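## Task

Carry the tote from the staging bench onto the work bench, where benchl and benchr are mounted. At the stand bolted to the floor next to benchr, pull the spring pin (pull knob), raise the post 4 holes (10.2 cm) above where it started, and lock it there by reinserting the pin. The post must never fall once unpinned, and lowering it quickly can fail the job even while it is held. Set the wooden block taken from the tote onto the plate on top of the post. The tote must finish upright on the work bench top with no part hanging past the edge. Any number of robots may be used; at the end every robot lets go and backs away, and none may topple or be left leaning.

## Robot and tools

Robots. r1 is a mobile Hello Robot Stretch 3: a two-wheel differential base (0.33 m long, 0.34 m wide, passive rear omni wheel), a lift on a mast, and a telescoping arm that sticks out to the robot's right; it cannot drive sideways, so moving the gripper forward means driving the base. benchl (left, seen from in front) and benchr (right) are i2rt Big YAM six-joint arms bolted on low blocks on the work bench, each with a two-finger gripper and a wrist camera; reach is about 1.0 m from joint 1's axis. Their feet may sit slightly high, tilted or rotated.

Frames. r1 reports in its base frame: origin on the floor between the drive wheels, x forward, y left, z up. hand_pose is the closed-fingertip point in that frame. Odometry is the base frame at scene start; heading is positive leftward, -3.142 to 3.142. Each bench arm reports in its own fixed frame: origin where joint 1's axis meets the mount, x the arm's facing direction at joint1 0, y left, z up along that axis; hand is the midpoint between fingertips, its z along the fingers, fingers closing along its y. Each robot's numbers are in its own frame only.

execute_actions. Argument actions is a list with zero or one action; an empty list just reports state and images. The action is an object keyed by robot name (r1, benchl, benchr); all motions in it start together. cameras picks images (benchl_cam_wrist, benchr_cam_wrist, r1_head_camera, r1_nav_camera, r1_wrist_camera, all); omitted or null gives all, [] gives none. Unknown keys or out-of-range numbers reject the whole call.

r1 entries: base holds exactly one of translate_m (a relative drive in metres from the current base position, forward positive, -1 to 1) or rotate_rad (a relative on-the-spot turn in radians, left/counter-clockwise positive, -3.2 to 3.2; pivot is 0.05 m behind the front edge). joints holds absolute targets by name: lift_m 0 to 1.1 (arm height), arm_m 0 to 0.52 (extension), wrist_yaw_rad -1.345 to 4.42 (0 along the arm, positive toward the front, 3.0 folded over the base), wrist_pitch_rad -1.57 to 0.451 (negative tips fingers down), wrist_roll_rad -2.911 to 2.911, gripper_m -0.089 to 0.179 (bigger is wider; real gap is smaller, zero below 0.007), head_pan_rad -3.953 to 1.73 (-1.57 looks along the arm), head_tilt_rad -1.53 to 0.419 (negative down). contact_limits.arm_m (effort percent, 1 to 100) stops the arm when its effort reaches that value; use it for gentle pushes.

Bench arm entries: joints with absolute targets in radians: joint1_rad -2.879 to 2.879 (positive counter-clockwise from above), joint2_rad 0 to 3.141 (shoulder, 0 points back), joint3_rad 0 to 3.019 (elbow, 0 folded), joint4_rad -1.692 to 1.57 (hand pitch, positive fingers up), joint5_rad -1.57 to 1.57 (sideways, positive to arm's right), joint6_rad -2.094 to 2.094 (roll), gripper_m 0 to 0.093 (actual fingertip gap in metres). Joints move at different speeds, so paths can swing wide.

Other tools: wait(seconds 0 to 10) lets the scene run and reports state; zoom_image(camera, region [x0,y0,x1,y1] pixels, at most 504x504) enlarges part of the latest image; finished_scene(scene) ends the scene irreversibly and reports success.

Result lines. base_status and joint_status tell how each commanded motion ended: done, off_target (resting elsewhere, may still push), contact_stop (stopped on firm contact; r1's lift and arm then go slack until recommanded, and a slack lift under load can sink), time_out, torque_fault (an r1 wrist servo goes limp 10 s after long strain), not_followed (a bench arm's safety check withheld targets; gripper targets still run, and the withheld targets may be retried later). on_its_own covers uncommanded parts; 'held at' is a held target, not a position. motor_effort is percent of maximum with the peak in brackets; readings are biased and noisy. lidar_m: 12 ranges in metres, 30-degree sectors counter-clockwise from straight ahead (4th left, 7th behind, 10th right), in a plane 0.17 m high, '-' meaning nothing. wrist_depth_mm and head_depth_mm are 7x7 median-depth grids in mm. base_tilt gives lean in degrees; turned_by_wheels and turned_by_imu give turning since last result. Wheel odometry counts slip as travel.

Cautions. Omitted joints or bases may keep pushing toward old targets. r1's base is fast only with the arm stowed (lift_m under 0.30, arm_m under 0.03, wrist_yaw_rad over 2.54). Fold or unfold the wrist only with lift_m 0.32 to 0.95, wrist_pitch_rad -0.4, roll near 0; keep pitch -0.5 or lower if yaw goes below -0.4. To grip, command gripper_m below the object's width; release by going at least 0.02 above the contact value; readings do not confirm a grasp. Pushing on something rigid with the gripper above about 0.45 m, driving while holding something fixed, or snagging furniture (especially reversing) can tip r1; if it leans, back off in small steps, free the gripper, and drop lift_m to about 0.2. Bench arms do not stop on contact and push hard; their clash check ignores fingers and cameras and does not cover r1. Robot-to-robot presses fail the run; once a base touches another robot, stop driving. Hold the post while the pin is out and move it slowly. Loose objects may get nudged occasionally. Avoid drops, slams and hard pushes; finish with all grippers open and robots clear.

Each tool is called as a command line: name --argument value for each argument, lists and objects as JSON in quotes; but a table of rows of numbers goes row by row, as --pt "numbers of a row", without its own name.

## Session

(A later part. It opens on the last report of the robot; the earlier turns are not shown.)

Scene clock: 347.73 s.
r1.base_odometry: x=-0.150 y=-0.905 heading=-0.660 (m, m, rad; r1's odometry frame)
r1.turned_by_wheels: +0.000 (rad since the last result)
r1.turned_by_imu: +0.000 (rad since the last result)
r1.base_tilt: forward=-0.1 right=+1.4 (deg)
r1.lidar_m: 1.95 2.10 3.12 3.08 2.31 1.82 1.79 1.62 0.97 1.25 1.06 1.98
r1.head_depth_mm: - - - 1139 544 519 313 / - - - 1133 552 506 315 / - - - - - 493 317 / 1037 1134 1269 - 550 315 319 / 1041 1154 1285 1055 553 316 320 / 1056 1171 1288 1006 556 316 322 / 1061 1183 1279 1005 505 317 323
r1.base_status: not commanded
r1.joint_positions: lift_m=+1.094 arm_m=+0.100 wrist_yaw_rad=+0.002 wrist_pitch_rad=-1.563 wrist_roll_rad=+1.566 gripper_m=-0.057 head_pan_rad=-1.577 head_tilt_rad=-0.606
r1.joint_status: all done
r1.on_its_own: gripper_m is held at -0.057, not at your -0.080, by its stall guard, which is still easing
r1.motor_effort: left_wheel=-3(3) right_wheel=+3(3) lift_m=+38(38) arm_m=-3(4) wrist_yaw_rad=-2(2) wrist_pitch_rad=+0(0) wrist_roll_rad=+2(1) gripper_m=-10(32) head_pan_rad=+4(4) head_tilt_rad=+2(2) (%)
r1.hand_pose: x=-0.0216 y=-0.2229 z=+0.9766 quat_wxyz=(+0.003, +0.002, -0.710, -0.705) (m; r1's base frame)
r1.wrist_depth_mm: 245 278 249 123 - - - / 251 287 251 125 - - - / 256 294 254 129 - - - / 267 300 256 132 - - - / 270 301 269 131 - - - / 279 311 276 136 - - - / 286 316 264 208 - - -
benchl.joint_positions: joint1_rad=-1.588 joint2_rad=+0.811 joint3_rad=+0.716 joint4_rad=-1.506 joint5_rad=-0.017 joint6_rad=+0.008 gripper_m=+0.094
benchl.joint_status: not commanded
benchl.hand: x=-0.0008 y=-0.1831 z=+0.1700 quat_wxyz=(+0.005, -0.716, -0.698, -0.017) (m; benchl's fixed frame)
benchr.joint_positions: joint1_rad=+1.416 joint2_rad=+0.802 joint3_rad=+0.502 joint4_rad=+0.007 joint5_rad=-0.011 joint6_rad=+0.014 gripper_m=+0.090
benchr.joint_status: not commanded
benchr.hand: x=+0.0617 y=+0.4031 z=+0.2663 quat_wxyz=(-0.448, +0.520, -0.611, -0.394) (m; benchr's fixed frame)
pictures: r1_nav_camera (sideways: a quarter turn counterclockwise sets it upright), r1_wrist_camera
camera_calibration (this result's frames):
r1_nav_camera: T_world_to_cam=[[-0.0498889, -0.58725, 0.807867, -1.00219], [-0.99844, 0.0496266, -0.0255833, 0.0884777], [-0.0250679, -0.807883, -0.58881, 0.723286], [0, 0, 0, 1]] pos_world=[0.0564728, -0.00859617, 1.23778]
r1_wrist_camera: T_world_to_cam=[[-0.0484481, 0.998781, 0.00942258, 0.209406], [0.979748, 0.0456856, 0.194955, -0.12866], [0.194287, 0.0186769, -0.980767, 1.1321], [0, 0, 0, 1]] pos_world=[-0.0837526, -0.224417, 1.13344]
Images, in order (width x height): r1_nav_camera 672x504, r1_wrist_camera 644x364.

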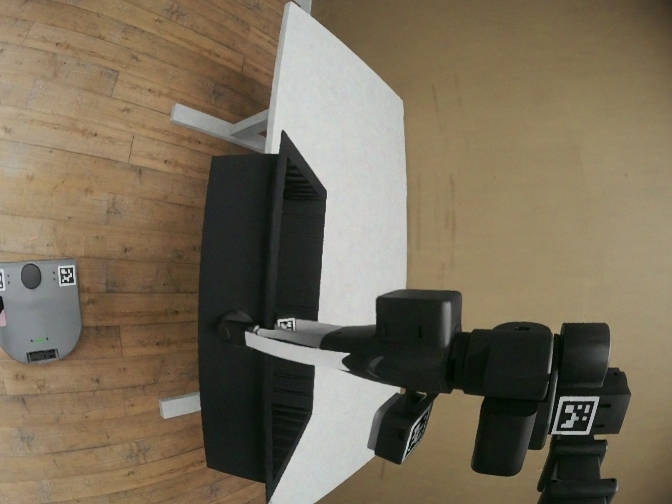

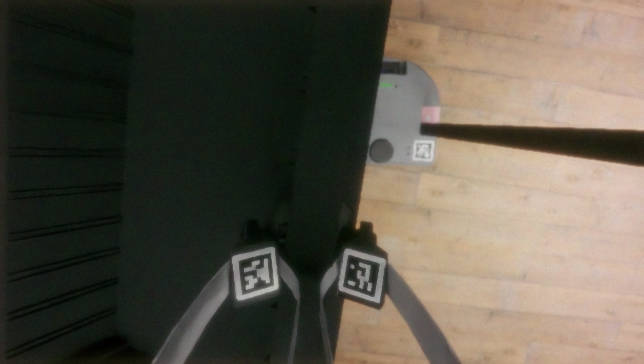

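execute_actions --actions '[{"r1":{"base":{"rotate_rad":1.565},"joints":{"gripper_m":-0.05,"head_pan_rad":0}}}]' --cameras '[]'

execute_actions --actions '[{"r1":{"base":{"translate_m":1.0}}}]' --cameras '[]'

execute_actions --actions '[{"r1":{"base":{"translate_m":0.8}}}]' --cameras '["r1_head_camera","r1_nav_camera"]'

Scene clock: 352.23 s.
r1.base_odometry: x=-0.150 y=-0.905 heading=+0.905 (m, m, rad; r1's odometry frame)
r1.turned_by_wheels: +1.565 (rad since the last result)
r1.turned_by_imu: +1.568 (rad since the last result)
r1.base_tilt: forward=+0.0 right=+1.3 (deg)
r1.lidar_m: 3.17 2.31 1.81 1.79 1.61 0.97 1.25 1.06 1.98 1.95 2.10 3.12
r1.head_depth_mm: 2899 3166 3351 2339 1791 1442 1210 / 2890 3082 3198 2344 1777 1440 1209 / 2834 3138 3373 2317 1767 1439 1209 / 2928 3199 3326 2300 1778 1439 1194 / 2964 3174 3319 2298 1773 1428 1201 / 2997 3239 3203 2300 1734 1428 1194 / 3058 3363 3256 2258 1742 1425 1193
r1.base_status: done
r1.joint_positions: lift_m=+1.094 arm_m=+0.100 wrist_yaw_rad=+0.002 wrist_pitch_rad=-1.563 wrist_roll_rad=+1.567 gripper_m=-0.037 head_pan_rad=-0.007 head_tilt_rad=-0.606
r1.joint_status: gripper_m off_target (ended at -0.037, target -0.050); the others done
r1.on_its_own: gripper_m is held at -0.038, not at your -0.050, by its stall guard, which is not easing now
r1.motor_effort: left_wheel=-4(8) right_wheel=+4(8) lift_m=+38(38) arm_m=-3(3) wrist_yaw_rad=-2(2) wrist_pitch_rad=+0(0) wrist_roll_rad=+1(2) gripper_m=-20(24) head_pan_rad=+4(52) head_tilt_rad=+2(2) (%)
r1.hand_pose: x=-0.0216 y=-0.2229 z=+0.9766 quat_wxyz=(+0.002, +0.002, -0.710, -0.705) (m; r1's base frame)
r1.wrist_depth_mm: 244 281 250 126 - - - / 252 283 257 127 - - - / 257 293 258 130 - - - / 262 298 259 133 - - - / 271 306 267 132 - - - / 279 312 276 136 - - - / 284 316 263 199 - - -
benchl.joint_positions: joint1_rad=-1.588 joint2_rad=+0.811 joint3_rad=+0.716 joint4_rad=-1.506 joint5_rad=-0.017 joint6_rad=+0.008 gripper_m=+0.094
benchl.joint_status: not commanded
benchl.hand: x=-0.0008 y=-0.1831 z=+0.1700 quat_wxyz=(+0.005, -0.716, -0.698, -0.017) (m; benchl's fixed frame)
benchr.joint_positions: joint1_rad=+1.416 joint2_rad=+0.802 joint3_rad=+0.502 joint4_rad=+0.007 joint5_rad=-0.011 joint6_rad=+0.014 gripper_m=+0.090
benchr.joint_status: not commanded
benchr.hand: x=+0.0617 y=+0.4031 z=+0.2663 quat_wxyz=(-0.448, +0.520, -0.611, -0.394) (m; benchr's fixed frame)
pictures: none
No camera images: the call's "cameras" was empty. Leave "cameras" out to get every camera's image.

Scene clock: 363.83 s.
r1.base_odometry: x=+0.468 y=-0.119 heading=+0.905 (m, m, rad; r1's odometry frame)
r1.turned_by_wheels: +0.000 (rad since the last result)
r1.turned_by_imu: -0.002 (rad since the last result)
r1.base_tilt: forward=+0.0 right=+1.3 (deg)
r1.lidar_m: 2.18 2.17 1.71 1.69 1.81 1.86 2.24 1.99 2.09 2.06 2.22 2.13
r1.head_depth_mm: 2008 2223 2495 2360 1797 1441 1210 / 2024 2183 2577 2283 1783 1440 1209 / 2010 2221 2606 2343 1782 1439 1200 / 2065 2247 2607 2338 1766 1429 1199 / 2101 2113 2645 2301 1757 1437 1196 / 2105 2280 2627 2285 1768 1421 1192 / 2142 2338 2692 2260 1748 1417 1189
r1.base_status: done
r1.joint_positions: lift_m=+1.094 arm_m=+0.100 wrist_yaw_rad=+0.002 wrist_pitch_rad=-1.563 wrist_roll_rad=+1.567 gripper_m=-0.037 head_pan_rad=-0.007 head_tilt_rad=-0.606
r1.joint_status: not commanded
r1.on_its_own: gripper_m is held at -0.038, not at your -0.050, by its stall guard, which is not easing now
r1.motor_effort: left_wheel=-3(5) right_wheel=+3(8) lift_m=+38(38) arm_m=-3(3) wrist_yaw_rad=-2(2) wrist_pitch_rad=+0(0) wrist_roll_rad=+1(1) gripper_m=-20(20) head_pan_rad=+5(5) head_tilt_rad=+2(1) (%)
r1.hand_pose: x=-0.0216 y=-0.2229 z=+0.9766 quat_wxyz=(+0.002, +0.002, -0.710, -0.705) (m; r1's base frame)
r1.wrist_depth_mm: 244 282 251 125 - - - / 249 287 252 127 - - - / 258 292 256 130 - - - / 264 297 259 133 - - - / 272 302 266 131 - - - / 278 308 273 136 - - - / 285 314 262 198 - - -
benchl.joint_positions: joint1_rad=-1.588 joint2_rad=+0.811 joint3_rad=+0.716 joint4_rad=-1.506 joint5_rad=-0.017 joint6_rad=+0.008 gripper_m=+0.094
benchl.joint_status: not commanded
benchl.hand: x=-0.0008 y=-0.1831 z=+0.1700 quat_wxyz=(+0.005, -0.716, -0.698, -0.017) (m; benchl's fixed frame)
benchr.joint_positions: joint1_rad=+1.416 joint2_rad=+0.802 joint3_rad=+0.502 joint4_rad=+0.007 joint5_rad=-0.011 joint6_rad=+0.014 gripper_m=+0.090
benchr.joint_status: not commanded
benchr.hand: x=+0.0617 y=+0.4031 z=+0.2663 quat_wxyz=(-0.448, +0.520, -0.611, -0.394) (m; benchr's fixed frame)
pictures: none
No camera images: the call's "cameras" was empty. Leave "cameras" out to get every camera's image.

Scene clock: 373.43 s.
r1.base_odometry: x=+0.963 y=+0.510 heading=+0.905 (m, m, rad; r1's odometry frame)
r1.turned_by_wheels: +0.000 (rad since the last result)
r1.turned_by_imu: -0.001 (rad since the last result)
r1.base_tilt: forward=-0.1 right=+1.3 (deg)
r1.lidar_m: 1.70 1.42 1.63 1.60 1.72 2.56 2.63 2.77 2.17 2.15 2.21 1.39
r1.head_depth_mm: 1338 1495 1422 1202 1735 1447 1214 / 1337 1495 1369 1198 1793 1441 1204 / 1370 1557 1491 1187 1773 1433 1206 / 1373 1570 1480 2018 1780 1433 1201 / 1394 1536 1410 2037 1760 1421 1198 / 1406 1566 1433 2020 1747 1422 1191 / 1418 1593 1442 1623 1701 1415 1183
r1.base_status: done
r1.joint_positions: lift_m=+1.094 arm_m=+0.100 wrist_yaw_rad=+0.002 wrist_pitch_rad=-1.563 wrist_roll_rad=+1.567 gripper_m=-0.037 head_pan_rad=-0.007 head_tilt_rad=-0.606
r1.joint_status: not commanded
r1.on_its_own: gripper_m is held at -0.038, not at your -0.050, by its stall guard, which is not easing now
r1.motor_effort: left_wheel=-3(5) right_wheel=+3(7) lift_m=+38(38) arm_m=-3(3) wrist_yaw_rad=-2(2) wrist_pitch_rad=+0(0) wrist_roll_rad=+1(1) gripper_m=-20(20) head_pan_rad=+5(4) head_tilt_rad=+2(2) (%)
r1.hand_pose: x=-0.0216 y=-0.2229 z=+0.9766 quat_wxyz=(+0.002, +0.002, -0.710, -0.705) (m; r1's base frame)
r1.wrist_depth_mm: 245 283 254 125 - - - / 251 287 254 127 - - - / 258 294 256 130 - - - / 266 298 260 133 - - - / 271 303 268 131 - - - / 278 311 275 135 - - - / 286 317 261 197 - - -
benchl.joint_positions: joint1_rad=-1.588 joint2_rad=+0.811 joint3_rad=+0.716 joint4_rad=-1.506 joint5_rad=-0.017 joint6_rad=+0.008 gripper_m=+0.094
benchl.joint_status: not commanded
benchl.hand: x=-0.0008 y=-0.1831 z=+0.1700 quat_wxyz=(+0.005, -0.716, -0.698, -0.017) (m; benchl's fixed frame)
benchr.joint_positions: joint1_rad=+1.416 joint2_rad=+0.802 joint3_rad=+0.502 joint4_rad=+0.007 joint5_rad=-0.011 joint6_rad=+0.014 gripper_m=+0.090
benchr.joint_status: not commanded
benchr.hand: x=+0.0617 y=+0.4031 z=+0.2663 quat_wxyz=(-0.448, +0.520, -0.611, -0.394) (m; benchr's fixed frame)
pictures: r1_head_camera (sideways: a quarter turn clockwise sets it upright), r1_nav_camera (sideways: a quarter turn counterclockwise sets it upright)
camera_calibration (this result's frames):
r1_head_camera: T_world_to_cam=[[-0.568064, -0.0182361, -0.822782, 1.09184], [0.0322731, 0.998492, -0.0444126, 0.0620578], [0.822351, -0.051783, -0.566619, 0.684965], [0, 0, 0, 1]] pos_world=[0.0549513, -0.00658375, 1.28922]
r1_nav_camera: T_world_to_cam=[[0.587182, -0.050488, 0.807879, -1.00609], [-0.0506448, -0.998389, -0.0255842, 0.0826973], [0.807869, -0.0258923, -0.588793, 0.718183], [0, 0, 0, 1]] pos_world=[0.0147489, 0.0503639, 1.23778]
Images, in order (width x height): r1_head_camera 896x504, r1_nav_camera 672x504.

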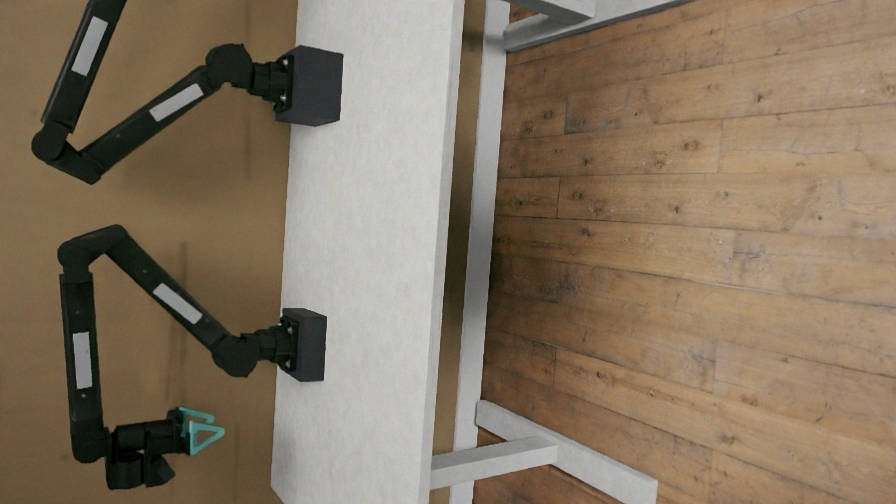

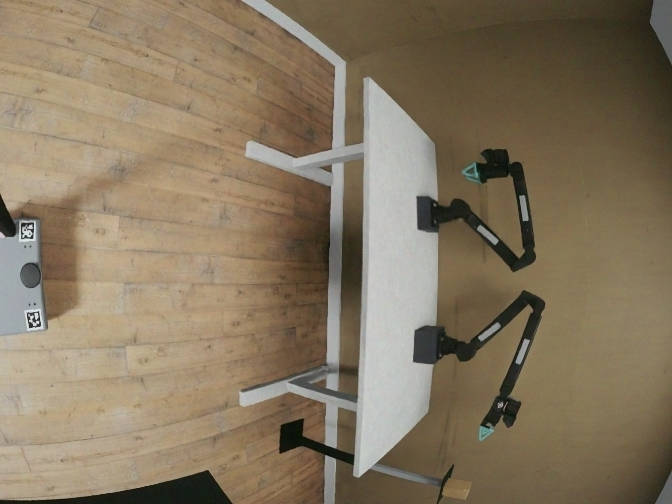

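execute_actions --actions '[{"r1":{"base":{"translate_m":0.53}}}]' --cameras '[]'

execute_actions --actions '[{"r1":{"base":{"rotate_rad":1.52},"joints":{"head_pan_rad":-1.57,"head_tilt_rad":-0.8}}}]' --cameras '[]'

execute_actions --actions '[{"r1":{"joints":{"arm_m":0.33}}}]' --cameras '["r1_head_camera","r1_nav_camera"]'

Scene clock: 380.97 s.
r1.base_odometry: x=+1.290 y=+0.926 heading=+0.904 (m, m, rad; r1's odometry frame)
r1.turned_by_wheels: +0.000 (rad since the last result)
r1.turned_by_imu: -0.001 (rad since the last result)
r1.base_tilt: forward=+0.0 right=+1.3 (deg)
r1.lidar_m: 1.18 0.94 1.57 1.55 1.66 2.48 3.14 2.85 2.23 2.20 0.97 0.99
r1.head_depth_mm: 901 990 1149 939 792 656 1211 / 910 1046 1171 1036 792 656 1211 / 959 1059 1190 1026 783 655 1205 / 926 835 1199 1026 783 670 1201 / 933 1047 1212 976 776 666 1195 / 948 1093 948 967 773 666 1194 / 958 1099 1221 1007 772 682 1191
r1.base_status: done
r1.joint_positions: lift_m=+1.094 arm_m=+0.100 wrist_yaw_rad=+0.002 wrist_pitch_rad=-1.563 wrist_roll_rad=+1.567 gripper_m=-0.037 head_pan_rad=-0.007 head_tilt_rad=-0.606
r1.joint_status: not commanded
r1.on_its_own: gripper_m is held at -0.038, not at your -0.050, by its stall guard, which is not easing now
r1.motor_effort: left_wheel=-3(4) right_wheel=+3(8) lift_m=+38(39) arm_m=-3(3) wrist_yaw_rad=-2(2) wrist_pitch_rad=+0(0) wrist_roll_rad=+1(1) gripper_m=-20(20) head_pan_rad=+4(4) head_tilt_rad=+2(2) (%)
r1.hand_pose: x=-0.0216 y=-0.2229 z=+0.9766 quat_wxyz=(+0.002, +0.002, -0.710, -0.705) (m; r1's base frame)
r1.wrist_depth_mm: 245 282 251 125 - - - / 250 285 256 127 - - - / 258 292 256 131 - - - / 262 296 257 132 - - - / 271 303 268 132 - - - / 277 308 275 136 - - - / 285 318 263 196 - - -
benchl.joint_positions: joint1_rad=-1.588 joint2_rad=+0.811 joint3_rad=+0.716 joint4_rad=-1.506 joint5_rad=-0.017 joint6_rad=+0.008 gripper_m=+0.094
benchl.joint_status: not commanded
benchl.hand: x=-0.0008 y=-0.1831 z=+0.1700 quat_wxyz=(+0.005, -0.716, -0.698, -0.017) (m; benchl's fixed frame)
benchr.joint_positions: joint1_rad=+1.416 joint2_rad=+0.802 joint3_rad=+0.502 joint4_rad=+0.007 joint5_rad=-0.011 joint6_rad=+0.014 gripper_m=+0.090
benchr.joint_status: not commanded
benchr.hand: x=+0.0617 y=+0.4031 z=+0.2663 quat_wxyz=(-0.448, +0.520, -0.611, -0.394) (m; benchr's fixed frame)
pictures: none
No camera images: the call's "cameras" was empty. Leave "cameras" out to get every camera's image.

Scene clock: 384.37 s.
r1.base_odometry: x=+1.290 y=+0.926 heading=+2.424 (m, m, rad; r1's odometry frame)
r1.turned_by_wheels: +1.520 (rad since the last result)
r1.turned_by_imu: +1.523 (rad since the last result)
r1.base_tilt: forward=+0.0 right=+1.3 (deg)
r1.lidar_m: 1.55 1.63 2.35 3.12 2.94 2.25 2.20 1.00 0.97 1.17 0.94 1.59
r1.head_depth_mm: - 1157 916 557 545 341 1134 / - - - 808 532 344 1130 / - - - - 514 347 1117 / 991 1121 - 562 336 1207 1123 / 942 1142 970 566 335 1205 1115 / 1006 873 942 565 336 1206 1116 / 1008 1138 972 499 335 1216 1112
r1.base_status: done
r1.joint_positions: lift_m=+1.094 arm_m=+0.100 wrist_yaw_rad=+0.002 wrist_pitch_rad=-1.563 wrist_roll_rad=+1.567 gripper_m=-0.034 head_pan_rad=-1.563 head_tilt_rad=-0.790
r1.joint_status: all done
r1.on_its_own: gripper_m is held at -0.035, not at your -0.050, by its stall guard, which is not easing now
r1.motor_effort: left_wheel=-4(8) right_wheel=+4(8) lift_m=+38(38) arm_m=-3(3) wrist_yaw_rad=-2(2) wrist_pitch_rad=+0(0) wrist_roll_rad=+1(1) gripper_m=-18(20) head_pan_rad=-4(51) head_tilt_rad=-3(14) (%)
r1.hand_pose: x=-0.0216 y=-0.2229 z=+0.9766 quat_wxyz=(+0.002, +0.002, -0.710, -0.705) (m; r1's base frame)
r1.wrist_depth_mm: 244 280 252 126 - - - / 251 286 256 127 - - - / 258 296 257 130 - - - / 263 299 260 133 - - - / 270 303 268 132 - - - / 279 311 275 136 - - - / 286 316 261 198 - - -
benchl.joint_positions: joint1_rad=-1.588 joint2_rad=+0.811 joint3_rad=+0.716 joint4_rad=-1.506 joint5_rad=-0.017 joint6_rad=+0.008 gripper_m=+0.094
benchl.joint_status: not commanded
benchl.hand: x=-0.0008 y=-0.1831 z=+0.1700 quat_wxyz=(+0.005, -0.716, -0.698, -0.017) (m; benchl's fixed frame)
benchr.joint_positions: joint1_rad=+1.416 joint2_rad=+0.802 joint3_rad=+0.502 joint4_rad=+0.007 joint5_rad=-0.011 joint6_rad=+0.014 gripper_m=+0.090
benchr.joint_status: not commanded
benchr.hand: x=+0.0617 y=+0.4031 z=+0.2663 quat_wxyz=(-0.448, +0.520, -0.611, -0.394) (m; benchr's fixed frame)
pictures: none
No camera images: the call's "cameras" was empty. Leave "cameras" out to get every camera's image.

Scene clock: 387.30 s.
r1.base_odometry: x=+1.290 y=+0.926 heading=+2.424 (m, m, rad; r1's odometry frame)
r1.turned_by_wheels: +0.000 (rad since the last result)
r1.turned_by_imu: +0.000 (rad since the last result)
r1.base_tilt: forward=-0.1 right=+1.3 (deg)
r1.lidar_m: 1.55 1.64 2.35 3.14 2.93 2.25 2.20 0.99 0.97 1.17 0.94 1.59
r1.head_depth_mm: 759 1092 899 508 690 1293 1134 / 987 1151 1028 511 703 1302 1131 / 982 1147 720 737 698 1296 1125 / 723 1183 718 737 696 1289 1126 / 942 1138 501 750 711 1278 1121 / 1006 874 503 751 709 1283 1111 / 1007 1140 970 789 706 1269 1112
r1.base_status: not commanded
r1.joint_positions: lift_m=+1.094 arm_m=+0.330 wrist_yaw_rad=+0.001 wrist_pitch_rad=-1.563 wrist_roll_rad=+1.567 gripper_m=-0.034 head_pan_rad=-1.563 head_tilt_rad=-0.790
r1.joint_status: all done
r1.on_its_own: gripper_m is held at -0.035, not at your -0.050, by its stall guard, which is not easing now
r1.motor_effort: left_wheel=-4(4) right_wheel=+4(4) lift_m=+38(38) arm_m=+3(4) wrist_yaw_rad=-1(2) wrist_pitch_rad=+0(0) wrist_roll_rad=+1(1) gripper_m=-19(19) head_pan_rad=-4(4) head_tilt_rad=-3(3) (%)
r1.hand_pose: x=-0.0216 y=-0.4522 z=+0.9766 quat_wxyz=(+0.002, +0.001, -0.710, -0.705) (m; r1's base frame)
r1.wrist_depth_mm: 244 281 253 126 - - - / 251 288 255 127 - - - / 258 295 256 130 - - - / 263 296 258 133 - - - / 271 302 267 132 - - - / 277 311 274 135 - - - / 283 316 261 169 - - -
benchl.joint_positions: joint1_rad=-1.588 joint2_rad=+0.811 joint3_rad=+0.716 joint4_rad=-1.506 joint5_rad=-0.017 joint6_rad=+0.008 gripper_m=+0.094
benchl.joint_status: not commanded
benchl.hand: x=-0.0008 y=-0.1831 z=+0.1700 quat_wxyz=(+0.005, -0.716, -0.698, -0.017) (m; benchl's fixed frame)
benchr.joint_positions: joint1_rad=+1.416 joint2_rad=+0.802 joint3_rad=+0.502 joint4_rad=+0.007 joint5_rad=-0.011 joint6_rad=+0.014 gripper_m=+0.090
benchr.joint_status: not commanded
benchr.hand: x=+0.0617 y=+0.4031 z=+0.2663 quat_wxyz=(-0.448, +0.520, -0.611, -0.394) (m; benchr's fixed frame)
pictures: r1_head_camera (sideways: a quarter turn clockwise sets it upright), r1_nav_camera (sideways: a quarter turn counterclockwise sets it upright)
camera_calibration (this result's frames):
r1_head_camera: T_world_to_cam=[[-0.0277903, 0.708956, -0.704705, 0.934637], [0.998795, -0.00883261, -0.0482738, 0.0611778], [-0.0404484, -0.705197, -0.707857, 0.87395], [0, 0, 0, 1]] pos_world=[0.000219713, -0.0457695, 1.28023]
r1_nav_camera: T_world_to_cam=[[-0.0406653, -0.72603, 0.68646, -0.844009], [-0.999063, 0.0397259, -0.0171678, 0.0775203], [-0.014806, -0.686515, -0.726965, 0.902929], [0, 0, 0, 1]] pos_world=[0.0564945, 0.00401906, 1.23711]
Images, in order (width x height): r1_head_camera 896x504, r1_nav_camera 672x504.

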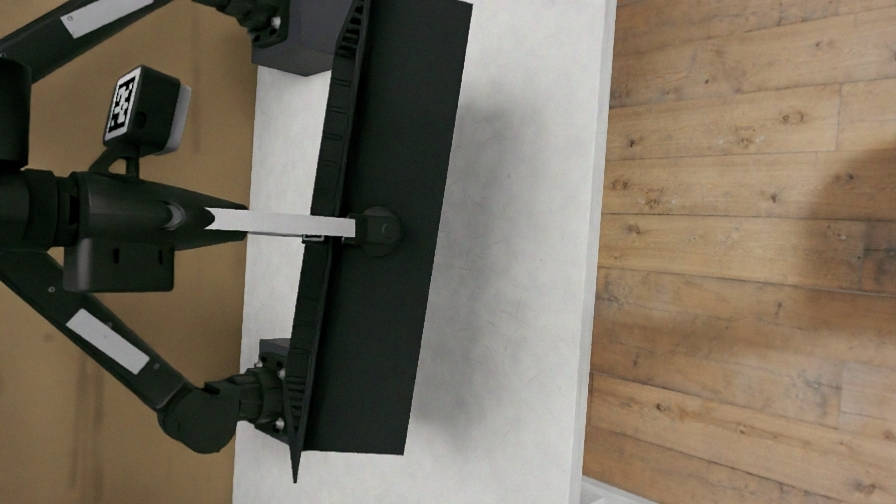

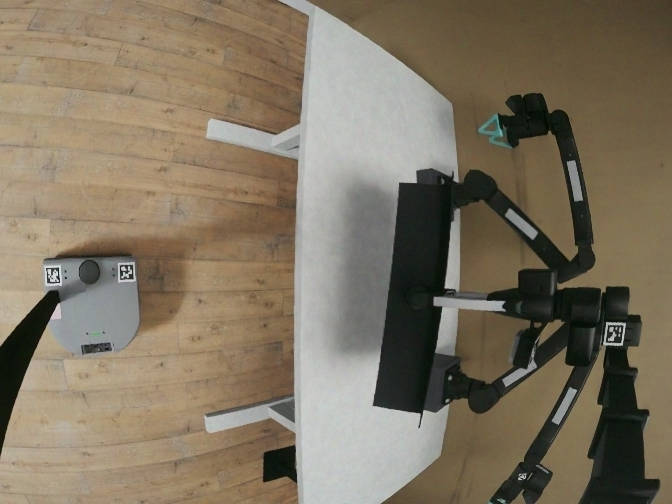

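execute_actions --actions '[{"r1":{"joints":{"lift_m":1.0,"arm_m":0.35}}}]' --cameras '[]'

execute_actions --actions '[{"r1":{"joints":{"lift_m":0.945,"arm_m":0.325}}}]' --cameras '["r1_head_camera"]'

execute_actions --actions '[{"r1":{"joints":{"lift_m":0.895,"arm_m":0.31}}}]' --cameras '["r1_head_camera"]'

Scene clock: 389.73 s.
r1.base_odometry: x=+1.290 y=+0.926 heading=+2.424 (m, m, rad; r1's odometry frame)
r1.turned_by_wheels: +0.000 (rad since the last result)
r1.turned_by_imu: +0.000 (rad since the last result)
r1.base_tilt: forward=-0.1 right=+1.4 (deg)
r1.lidar_m: 1.55 1.64 2.35 3.13 2.94 2.25 2.20 1.00 0.97 1.18 0.94 1.59
r1.head_depth_mm: - 1128 927 586 690 1296 1139 / - 1145 989 584 704 1297 1127 / - - 983 584 700 1294 1122 / 745 - 975 592 697 1289 1116 / 942 1144 982 589 713 1290 1115 / 999 874 939 594 710 1281 1111 / 1013 1137 969 788 706 1277 1117
r1.base_status: not commanded
r1.joint_positions: lift_m=+1.000 arm_m=+0.350 wrist_yaw_rad=+0.001 wrist_pitch_rad=-1.563 wrist_roll_rad=+1.567 gripper_m=-0.034 head_pan_rad=-1.563 head_tilt_rad=-0.790
r1.joint_status: all done
r1.on_its_own: gripper_m is held at -0.035, not at your -0.050, by its stall guard, which is not easing now
r1.motor_effort: left_wheel=-3(4) right_wheel=+3(4) lift_m=+17(35) arm_m=+3(3) wrist_yaw_rad=-1(1) wrist_pitch_rad=+0(0) wrist_roll_rad=+0(1) gripper_m=-19(19) head_pan_rad=-4(4) head_tilt_rad=-3(3) (%)
r1.hand_pose: x=-0.0216 y=-0.4722 z=+0.8827 quat_wxyz=(+0.002, +0.001, -0.710, -0.705) (m; r1's base frame)
r1.wrist_depth_mm: 243 274 243 122 - - - / 251 280 247 123 - - - / 256 288 250 127 - - - / 264 293 253 130 - - - / 274 303 263 130 - - - / 284 310 271 135 - - - / 290 311 263 210 - - -
benchl.joint_positions: joint1_rad=-1.588 joint2_rad=+0.811 joint3_rad=+0.716 joint4_rad=-1.506 joint5_rad=-0.017 joint6_rad=+0.008 gripper_m=+0.094
benchl.joint_status: not commanded
benchl.hand: x=-0.0008 y=-0.1831 z=+0.1700 quat_wxyz=(+0.005, -0.716, -0.698, -0.017) (m; benchl's fixed frame)
benchr.joint_positions: joint1_rad=+1.416 joint2_rad=+0.802 joint3_rad=+0.502 joint4_rad=+0.007 joint5_rad=-0.011 joint6_rad=+0.014 gripper_m=+0.090
benchr.joint_status: not commanded
benchr.hand: x=+0.0617 y=+0.4031 z=+0.2663 quat_wxyz=(-0.448, +0.520, -0.611, -0.394) (m; benchr's fixed frame)
pictures: none
No camera images: the call's "cameras" was empty. Leave "cameras" out to get every camera's image.

Scene clock: 391.07 s.
r1.base_odometry: x=+1.290 y=+0.926 heading=+2.424 (m, m, rad; r1's odometry frame)
r1.turned_by_wheels: +0.000 (rad since the last result)
r1.turned_by_imu: +0.000 (rad since the last result)
r1.base_tilt: forward=-0.1 right=+1.3 (deg)
r1.lidar_m: 1.55 1.64 2.36 3.12 2.93 2.25 2.20 1.00 0.97 1.18 0.94 1.58
r1.head_depth_mm: 760 - - 659 671 1295 1135 / 959 - 1028 787 668 1297 1124 / 969 - - 779 682 1294 1124 / 990 1137 - 769 680 1293 1118 / 942 1147 980 763 691 1286 1114 / 1004 877 944 631 709 1274 1114 / 1006 1141 972 790 705 1272 1111
r1.base_status: not commanded
r1.joint_positions: lift_m=+0.946 arm_m=+0.325 wrist_yaw_rad=+0.001 wrist_pitch_rad=-1.557 wrist_roll_rad=+1.570 gripper_m=-0.034 head_pan_rad=-1.563 head_tilt_rad=-0.790
r1.joint_status: all done
r1.on_its_own: gripper_m is held at -0.035, not at your -0.050, by its stall guard, which is not easing now
r1.motor_effort: left_wheel=-3(3) right_wheel=+3(3) lift_m=+15(18) arm_m=-3(4) wrist_yaw_rad=-1(1) wrist_pitch_rad=-2(2) wrist_roll_rad=+0(1) gripper_m=-21(21) head_pan_rad=-4(4) head_tilt_rad=-2(3) (%)
r1.hand_pose: x=-0.0216 y=-0.4495 z=+0.8277 quat_wxyz=(+0.001, +0.000, -0.712, -0.702) (m; r1's base frame)
r1.wrist_depth_mm: 236 223 209 115 971 920 962 / 242 228 213 118 - - 992 / 251 234 221 123 - - - / 257 243 228 126 - - - / 266 251 237 129 - - - / 273 261 245 133 - - - / 286 270 249 140 - - -
benchl.joint_positions: joint1_rad=-1.588 joint2_rad=+0.811 joint3_rad=+0.716 joint4_rad=-1.506 joint5_rad=-0.017 joint6_rad=+0.008 gripper_m=+0.094
benchl.joint_status: not commanded
benchl.hand: x=-0.0008 y=-0.1831 z=+0.1700 quat_wxyz=(+0.005, -0.716, -0.698, -0.017) (m; benchl's fixed frame)
benchr.joint_positions: joint1_rad=+1.416 joint2_rad=+0.802 joint3_rad=+0.502 joint4_rad=+0.007 joint5_rad=-0.011 joint6_rad=+0.014 gripper_m=+0.090
benchr.joint_status: not commanded
benchr.hand: x=+0.0617 y=+0.4031 z=+0.2663 quat_wxyz=(-0.448, +0.520, -0.611, -0.394) (m; benchr's fixed frame)
pictures: r1_head_camera (sideways: a quarter turn clockwise sets it upright)
camera_calibration (this result's frames):
r1_head_camera: T_world_to_cam=[[-0.0277902, 0.708956, -0.704705, 0.934637], [0.998795, -0.00883285, -0.0482738, 0.0611778], [-0.0404486, -0.705197, -0.707856, 0.87395], [0, 0, 0, 1]] pos_world=[0.000219702, -0.0457695, 1.28023]
Images, in order (width x height): r1_head_camera 896x504.

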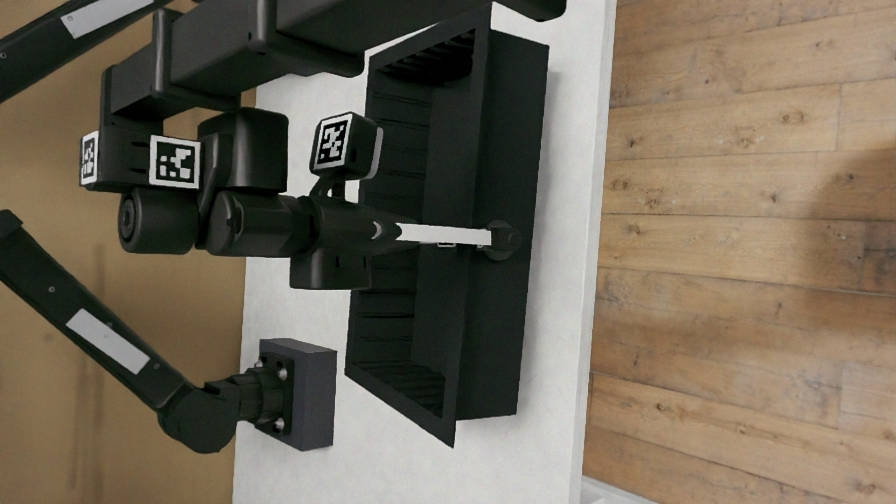

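Scene clock: 392.37 s.
r1.base_odometry: x=+1.290 y=+0.926 heading=+2.424 (m, m, rad; r1's odometry frame)
r1.turned_by_wheels: +0.000 (rad since the last result)
r1.turned_by_imu: +0.000 (rad since the last result)
r1.base_tilt: forward=+0.0 right=+1.2 (deg)
r1.lidar_m: 1.54 1.64 2.35 3.14 2.94 2.25 2.20 0.99 0.97 1.17 0.94 1.58
r1.head_depth_mm: 762 1092 - - 664 1299 1131 / 975 1074 - 781 653 1292 1135 / 987 1084 - 780 661 1290 1122 / 990 1110 1057 752 667 1283 1118 / 945 1139 984 794 678 1287 1119 / 1000 874 943 736 690 1281 1115 / 1012 1142 972 790 705 1275 1104
r1.base_status: not commanded
r1.joint_positions: lift_m=+0.895 arm_m=+0.310 wrist_yaw_rad=+0.000 wrist_pitch_rad=-1.553 wrist_roll_rad=+1.571 gripper_m=-0.031 head_pan_rad=-1.563 head_tilt_rad=-0.790
r1.joint_status: all done
r1.on_its_own: gripper_m is held at -0.032, not at your -0.050, by its stall guard, which is still easing
r1.motor_effort: left_wheel=-3(3) right_wheel=+3(3) lift_m=+16(18) arm_m=-3(4) wrist_yaw_rad=-1(1) wrist_pitch_rad=-3(4) wrist_roll_rad=+0(1) gripper_m=-19(22) head_pan_rad=-4(4) head_tilt_rad=-3(3) (%)
r1.hand_pose: x=-0.0215 y=-0.4355 z=+0.7775 quat_wxyz=(+0.000, +0.000, -0.713, -0.701) (m; r1's base frame)
r1.wrist_depth_mm: 196 197 198 119 890 923 920 / 201 201 202 122 931 - 954 / 208 207 208 126 952 - 984 / 212 215 216 130 998 989 - / 221 222 222 133 - - - / 227 230 232 138 - - - / 235 236 240 144 - - -
benchl.joint_positions: joint1_rad=-1.588 joint2_rad=+0.811 joint3_rad=+0.716 joint4_rad=-1.506 joint5_rad=-0.017 joint6_rad=+0.008 gripper_m=+0.094
benchl.joint_status: not commanded
benchl.hand: x=-0.0008 y=-0.1831 z=+0.1700 quat_wxyz=(+0.005, -0.716, -0.698, -0.017) (m; benchl's fixed frame)
benchr.joint_positions: joint1_rad=+1.416 joint2_rad=+0.802 joint3_rad=+0.502 joint4_rad=+0.007 joint5_rad=-0.011 joint6_rad=+0.014 gripper_m=+0.090
benchr.joint_status: not commanded
benchr.hand: x=+0.0617 y=+0.4031 z=+0.2663 quat_wxyz=(-0.448, +0.520, -0.611, -0.394) (m; benchr's fixed frame)
pictures: r1_head_camera (sideways: a quarter turn clockwise sets it upright)
camera_calibration (this result's frames):
r1_head_camera: T_world_to_cam=[[-0.0277903, 0.708956, -0.704705, 0.934638], [0.998795, -0.00883274, -0.0482738, 0.0611778], [-0.0404485, -0.705197, -0.707856, 0.87395], [0, 0, 0, 1]] pos_world=[0.000219708, -0.0457695, 1.28023]
Images, in order (width x height): r1_head_camera 896x504.

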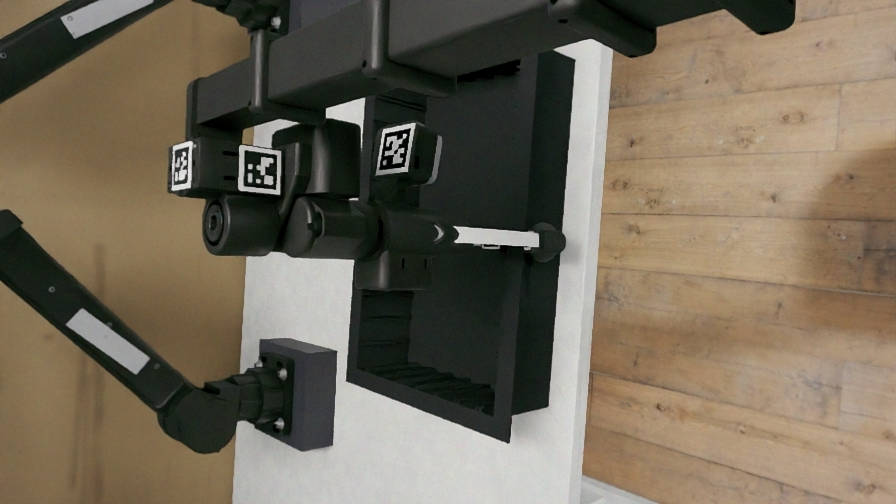

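Nudge it 3 cm further in for rim margin.

execute_actions --actions '[{"r1":{"joints":{"arm_m":0.34}}}]' --cameras '[]'

execute_actions --actions '[{"r1":{"joints":{"gripper_m":0.07}}}]' --cameras '[]'

execute_actions --actions '[{"r1":{"joints":{"lift_m":1.03}}}]' --cameras '[]'

execute_actions --actions '[{"r1":{"joints":{"arm_m":0.01}}}]' --cameras '["r1_nav_camera","r1_head_camera"]'

Scene clock: 394.50 s.
r1.base_odometry: x=+1.290 y=+0.926 heading=+2.424 (m, m, rad; r1's odometry frame)
r1.turned_by_wheels: +0.000 (rad since the last result)
r1.turned_by_imu: +0.000 (rad since the last result)
r1.base_tilt: forward=-0.1 right=+1.3 (deg)
r1.lidar_m: 1.55 1.64 2.35 3.13 2.94 2.25 2.20 0.99 0.97 1.18 0.93 1.58
r1.head_depth_mm: 761 1086 901 - 673 1297 1126 / 972 1073 817 780 682 1300 1129 / 987 1063 - 777 682 1292 1127 / 992 1107 - 775 681 1293 1115 / 946 1143 981 789 692 1279 1113 / 1004 873 939 729 692 1283 1108 / 1009 1143 968 791 707 1276 1112
r1.base_status: not commanded
r1.joint_positions: lift_m=+0.895 arm_m=+0.340 wrist_yaw_rad=+0.000 wrist_pitch_rad=-1.553 wrist_roll_rad=+1.571 gripper_m=-0.029 head_pan_rad=-1.563 head_tilt_rad=-0.790
r1.joint_status: all done
r1.on_its_own: gripper_m is held at -0.030, not at your -0.050, by its stall guard, which is not easing now
r1.motor_effort: left_wheel=-3(3) right_wheel=+4(3) lift_m=+15(16) arm_m=+3(6) wrist_yaw_rad=-1(1) wrist_pitch_rad=-3(3) wrist_roll_rad=+0(1) gripper_m=-20(19) head_pan_rad=-4(4) head_tilt_rad=-3(3) (%)
r1.hand_pose: x=-0.0215 y=-0.4647 z=+0.7776 quat_wxyz=(+0.000, +0.000, -0.713, -0.701) (m; r1's base frame)
r1.wrist_depth_mm: 194 195 197 118 206 910 929 / 202 201 203 122 211 - 927 / 207 208 209 126 217 - 961 / 213 214 215 130 - - 983 / 220 221 222 133 - - - / 227 230 232 138 - - - / 234 237 237 144 - - -
benchl.joint_positions: joint1_rad=-1.588 joint2_rad=+0.811 joint3_rad=+0.716 joint4_rad=-1.506 joint5_rad=-0.017 joint6_rad=+0.008 gripper_m=+0.094
benchl.joint_status: not commanded
benchl.hand: x=-0.0008 y=-0.1831 z=+0.1700 quat_wxyz=(+0.005, -0.716, -0.698, -0.017) (m; benchl's fixed frame)
benchr.joint_positions: joint1_rad=+1.416 joint2_rad=+0.802 joint3_rad=+0.502 joint4_rad=+0.007 joint5_rad=-0.011 joint6_rad=+0.014 gripper_m=+0.090
benchr.joint_status: not commanded
benchr.hand: x=+0.0617 y=+0.4031 z=+0.2663 quat_wxyz=(-0.448, +0.520, -0.611, -0.394) (m; benchr's fixed frame)
pictures: none
No camera images: the call's "cameras" was empty. Leave "cameras" out to get every camera's image.

Scene clock: 395.97 s.
r1.base_odometry: x=+1.290 y=+0.926 heading=+2.424 (m, m, rad; r1's odometry frame)
r1.turned_by_wheels: +0.000 (rad since the last result)
r1.turned_by_imu: +0.000 (rad since the last result)
r1.base_tilt: forward=+0.0 right=+1.3 (deg)
r1.lidar_m: 1.55 1.64 2.35 3.13 2.94 2.25 2.20 0.99 0.97 1.18 0.94 1.59
r1.head_depth_mm: 762 1091 898 - 672 1298 1129 / 979 1078 814 781 682 1294 1131 / 985 1066 - 782 682 1292 1120 / 991 1110 - 776 679 1282 1122 / 942 1147 982 792 691 1283 1115 / 1003 874 938 727 692 1280 1113 / 1013 1142 968 790 704 1275 1112
r1.base_status: not commanded
r1.joint_positions: lift_m=+0.895 arm_m=+0.340 wrist_yaw_rad=+0.000 wrist_pitch_rad=-1.554 wrist_roll_rad=+1.571 gripper_m=+0.070 head_pan_rad=-1.563 head_tilt_rad=-0.790
r1.joint_status: all done
r1.motor_effort: left_wheel=-3(3) right_wheel=+4(4) lift_m=+16(16) arm_m=+2(3) wrist_yaw_rad=-1(1) wrist_pitch_rad=-3(3) wrist_roll_rad=+0(0) gripper_m=+1(79) head_pan_rad=-3(4) head_tilt_rad=-3(3) (%)
r1.hand_pose: x=-0.0215 y=-0.4646 z=+0.7776 quat_wxyz=(+0.000, +0.000, -0.713, -0.701) (m; r1's base frame)
r1.wrist_depth_mm: 195 197 199 121 207 887 918 / 201 203 204 124 211 - 950 / 207 209 212 128 217 - 966 / 213 215 217 131 - - - / 220 222 224 136 - - - / 228 230 233 140 - - - / 236 238 239 146 - - -
benchl.joint_positions: joint1_rad=-1.588 joint2_rad=+0.811 joint3_rad=+0.716 joint4_rad=-1.506 joint5_rad=-0.017 joint6_rad=+0.008 gripper_m=+0.094
benchl.joint_status: not commanded
benchl.hand: x=-0.0008 y=-0.1831 z=+0.1700 quat_wxyz=(+0.005, -0.716, -0.698, -0.017) (m; benchl's fixed frame)
benchr.joint_positions: joint1_rad=+1.416 joint2_rad=+0.802 joint3_rad=+0.502 joint4_rad=+0.007 joint5_rad=-0.011 joint6_rad=+0.014 gripper_m=+0.090
benchr.joint_status: not commanded
benchr.hand: x=+0.0617 y=+0.4031 z=+0.2663 quat_wxyz=(-0.448, +0.520, -0.611, -0.394) (m; benchr's fixed frame)
pictures: none
No camera images: the call's "cameras" was empty. Leave "cameras" out to get every camera's image.

Scene clock: 398.03 s.
r1.base_odometry: x=+1.290 y=+0.926 heading=+2.424 (m, m, rad; r1's odometry frame)
r1.turned_by_wheels: +0.000 (rad since the last result)
r1.turned_by_imu: +0.000 (rad since the last result)
r1.base_tilt: forward=+0.0 right=+1.3 (deg)
r1.lidar_m: 1.54 1.64 2.35 3.15 2.94 2.25 2.20 0.99 0.97 1.18 0.94 1.58
r1.head_depth_mm: 1011 1114 926 753 687 1298 1130 / - 1112 1025 785 679 1293 1127 / - 1107 1019 803 683 1292 1119 / 747 - 1012 775 679 1286 1117 / 942 1143 981 793 693 1276 1118 / 1002 873 937 727 693 1277 1111 / 1011 1142 971 789 707 1273 1107
r1.base_status: not commanded
r1.joint_positions: lift_m=+1.029 arm_m=+0.340 wrist_yaw_rad=+0.000 wrist_pitch_rad=-1.555 wrist_roll_rad=+1.571 gripper_m=+0.070 head_pan_rad=-1.563 head_tilt_rad=-0.790
r1.joint_status: all done
r1.motor_effort: left_wheel=-3(3) right_wheel=+3(3) lift_m=+35(40) arm_m=+3(3) wrist_yaw_rad=-1(1) wrist_pitch_rad=-3(3) wrist_roll_rad=-1(0) gripper_m=+0(0) head_pan_rad=-4(3) head_tilt_rad=-3(3) (%)
r1.hand_pose: x=-0.0215 y=-0.4644 z=+0.9116 quat_wxyz=(+0.000, +0.000, -0.713, -0.702) (m; r1's base frame)
r1.wrist_depth_mm: 297 322 327 322 - - - / 302 331 336 333 - - - / 309 343 345 345 - - - / 312 353 356 351 - - - / 318 359 365 367 - - - / 324 379 381 387 - - - / 314 343 354 394 - - -
benchl.joint_positions: joint1_rad=-1.588 joint2_rad=+0.811 joint3_rad=+0.716 joint4_rad=-1.506 joint5_rad=-0.017 joint6_rad=+0.008 gripper_m=+0.094
benchl.joint_status: not commanded
benchl.hand: x=-0.0008 y=-0.1831 z=+0.1700 quat_wxyz=(+0.005, -0.716, -0.698, -0.017) (m; benchl's fixed frame)
benchr.joint_positions: joint1_rad=+1.416 joint2_rad=+0.802 joint3_rad=+0.502 joint4_rad=+0.007 joint5_rad=-0.011 joint6_rad=+0.014 gripper_m=+0.090
benchr.joint_status: not commanded
benchr.hand: x=+0.0617 y=+0.4031 z=+0.2663 quat_wxyz=(-0.448, +0.520, -0.611, -0.394) (m; benchr's fixed frame)
pictures: none
No camera images: the call's "cameras" was empty. Leave "cameras" out to get every camera's image.

Scene clock: 401.67 s.
r1.base_odometry: x=+1.290 y=+0.926 heading=+2.424 (m, m, rad; r1's odometry frame)
r1.turned_by_wheels: +0.000 (rad since the last result)
r1.turned_by_imu: +0.000 (rad since the last result)
r1.base_tilt: forward=-0.1 right=+1.3 (deg)
r1.lidar_m: 1.55 1.64 2.35 3.14 2.95 2.25 2.20 0.99 0.97 1.17 0.94 1.58
r1.head_depth_mm: 757 - - - - - 1127 / 977 1063 - - - 1246 1128 / 985 1074 - - - - 1104 / 989 1117 1014 810 - - 1117 / 943 1145 982 792 678 - 1115 / 998 873 940 728 692 1275 1114 / 1007 1139 971 791 707 1269 1106
r1.base_status: not commanded
r1.joint_positions: lift_m=+1.029 arm_m=+0.010 wrist_yaw_rad=+0.000 wrist_pitch_rad=-1.555 wrist_roll_rad=+1.571 gripper_m=+0.070 head_pan_rad=-1.563 head_tilt_rad=-0.790
r1.joint_status: all done
r1.motor_effort: left_wheel=-3(3) right_wheel=+3(3) lift_m=+35(35) arm_m=-3(3) wrist_yaw_rad=-1(1) wrist_pitch_rad=-2(3) wrist_roll_rad=-1(0) gripper_m=+1(0) head_pan_rad=-4(4) head_tilt_rad=-3(3) (%)
r1.hand_pose: x=-0.0215 y=-0.1348 z=+0.9116 quat_wxyz=(+0.000, +0.000, -0.712, -0.702) (m; r1's base frame)
r1.wrist_depth_mm: 331 - - - - - - / 340 - - - - - - / 348 - - - - - - / 355 - - - - - - / 365 - - - - - - / 377 - - - - - - / 394 - - - - - -
benchl.joint_positions: joint1_rad=-1.588 joint2_rad=+0.811 joint3_rad=+0.716 joint4_rad=-1.506 joint5_rad=-0.017 joint6_rad=+0.008 gripper_m=+0.094
benchl.joint_status: not commanded
benchl.hand: x=-0.0008 y=-0.1831 z=+0.1700 quat_wxyz=(+0.005, -0.716, -0.698, -0.017) (m; benchl's fixed frame)
benchr.joint_positions: joint1_rad=+1.416 joint2_rad=+0.802 joint3_rad=+0.502 joint4_rad=+0.007 joint5_rad=-0.011 joint6_rad=+0.014 gripper_m=+0.090
benchr.joint_status: not commanded
benchr.hand: x=+0.0617 y=+0.4031 z=+0.2663 quat_wxyz=(-0.448, +0.520, -0.611, -0.394) (m; benchr's fixed frame)
pictures: r1_head_camera (sideways: a quarter turn clockwise sets it upright), r1_nav_camera (sideways: a quarter turn counterclockwise sets it upright)
camera_calibration (this result's frames):
r1_head_camera: T_world_to_cam=[[-0.0277903, 0.708961, -0.7047, 0.934631], [0.998795, -0.00883239, -0.048274, 0.061178], [-0.0404485, -0.705192, -0.707862, 0.873957], [0, 0, 0, 1]] pos_world=[0.000219706, -0.0457694, 1.28023]
r1_nav_camera: T_world_to_cam=[[-0.0406654, -0.726035, 0.686455, -0.844002], [-0.999063, 0.0397262, -0.0171674, 0.0775199], [-0.0148061, -0.68651, -0.72697, 0.902935], [0, 0, 0, 1]] pos_world=[0.0564945, 0.00401951, 1.23711]
Images, in order (width x height): r1_head_camera 896x504, r1_nav_camera 672x504.

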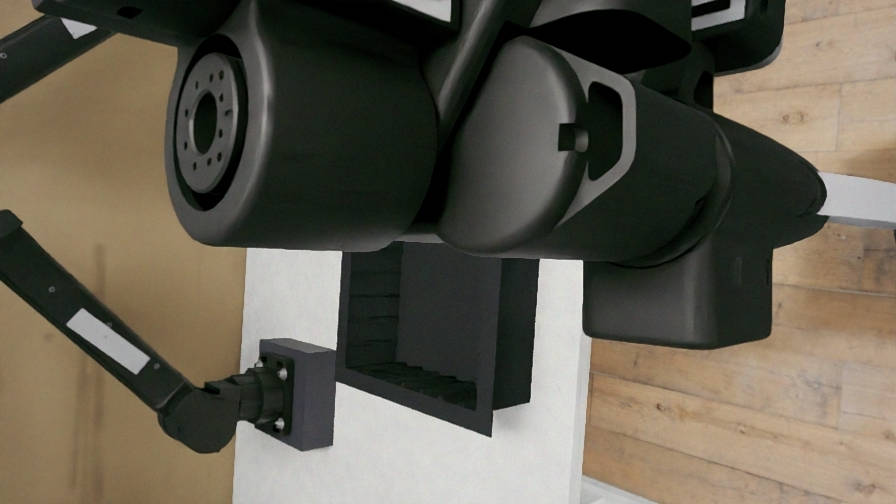

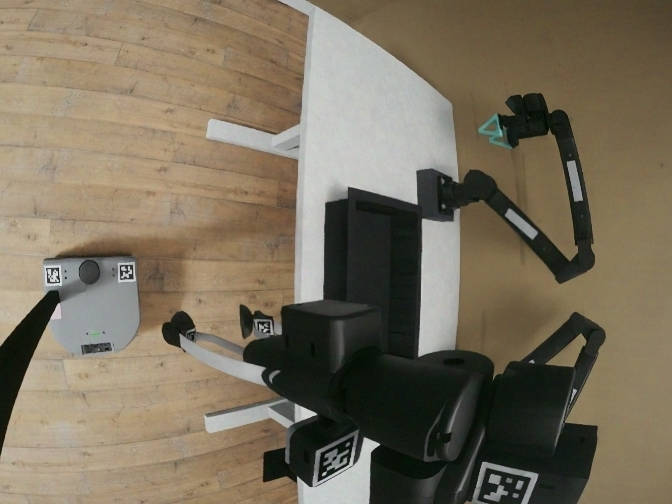

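finished_scene --scene 1

The scene is finished: the task was done.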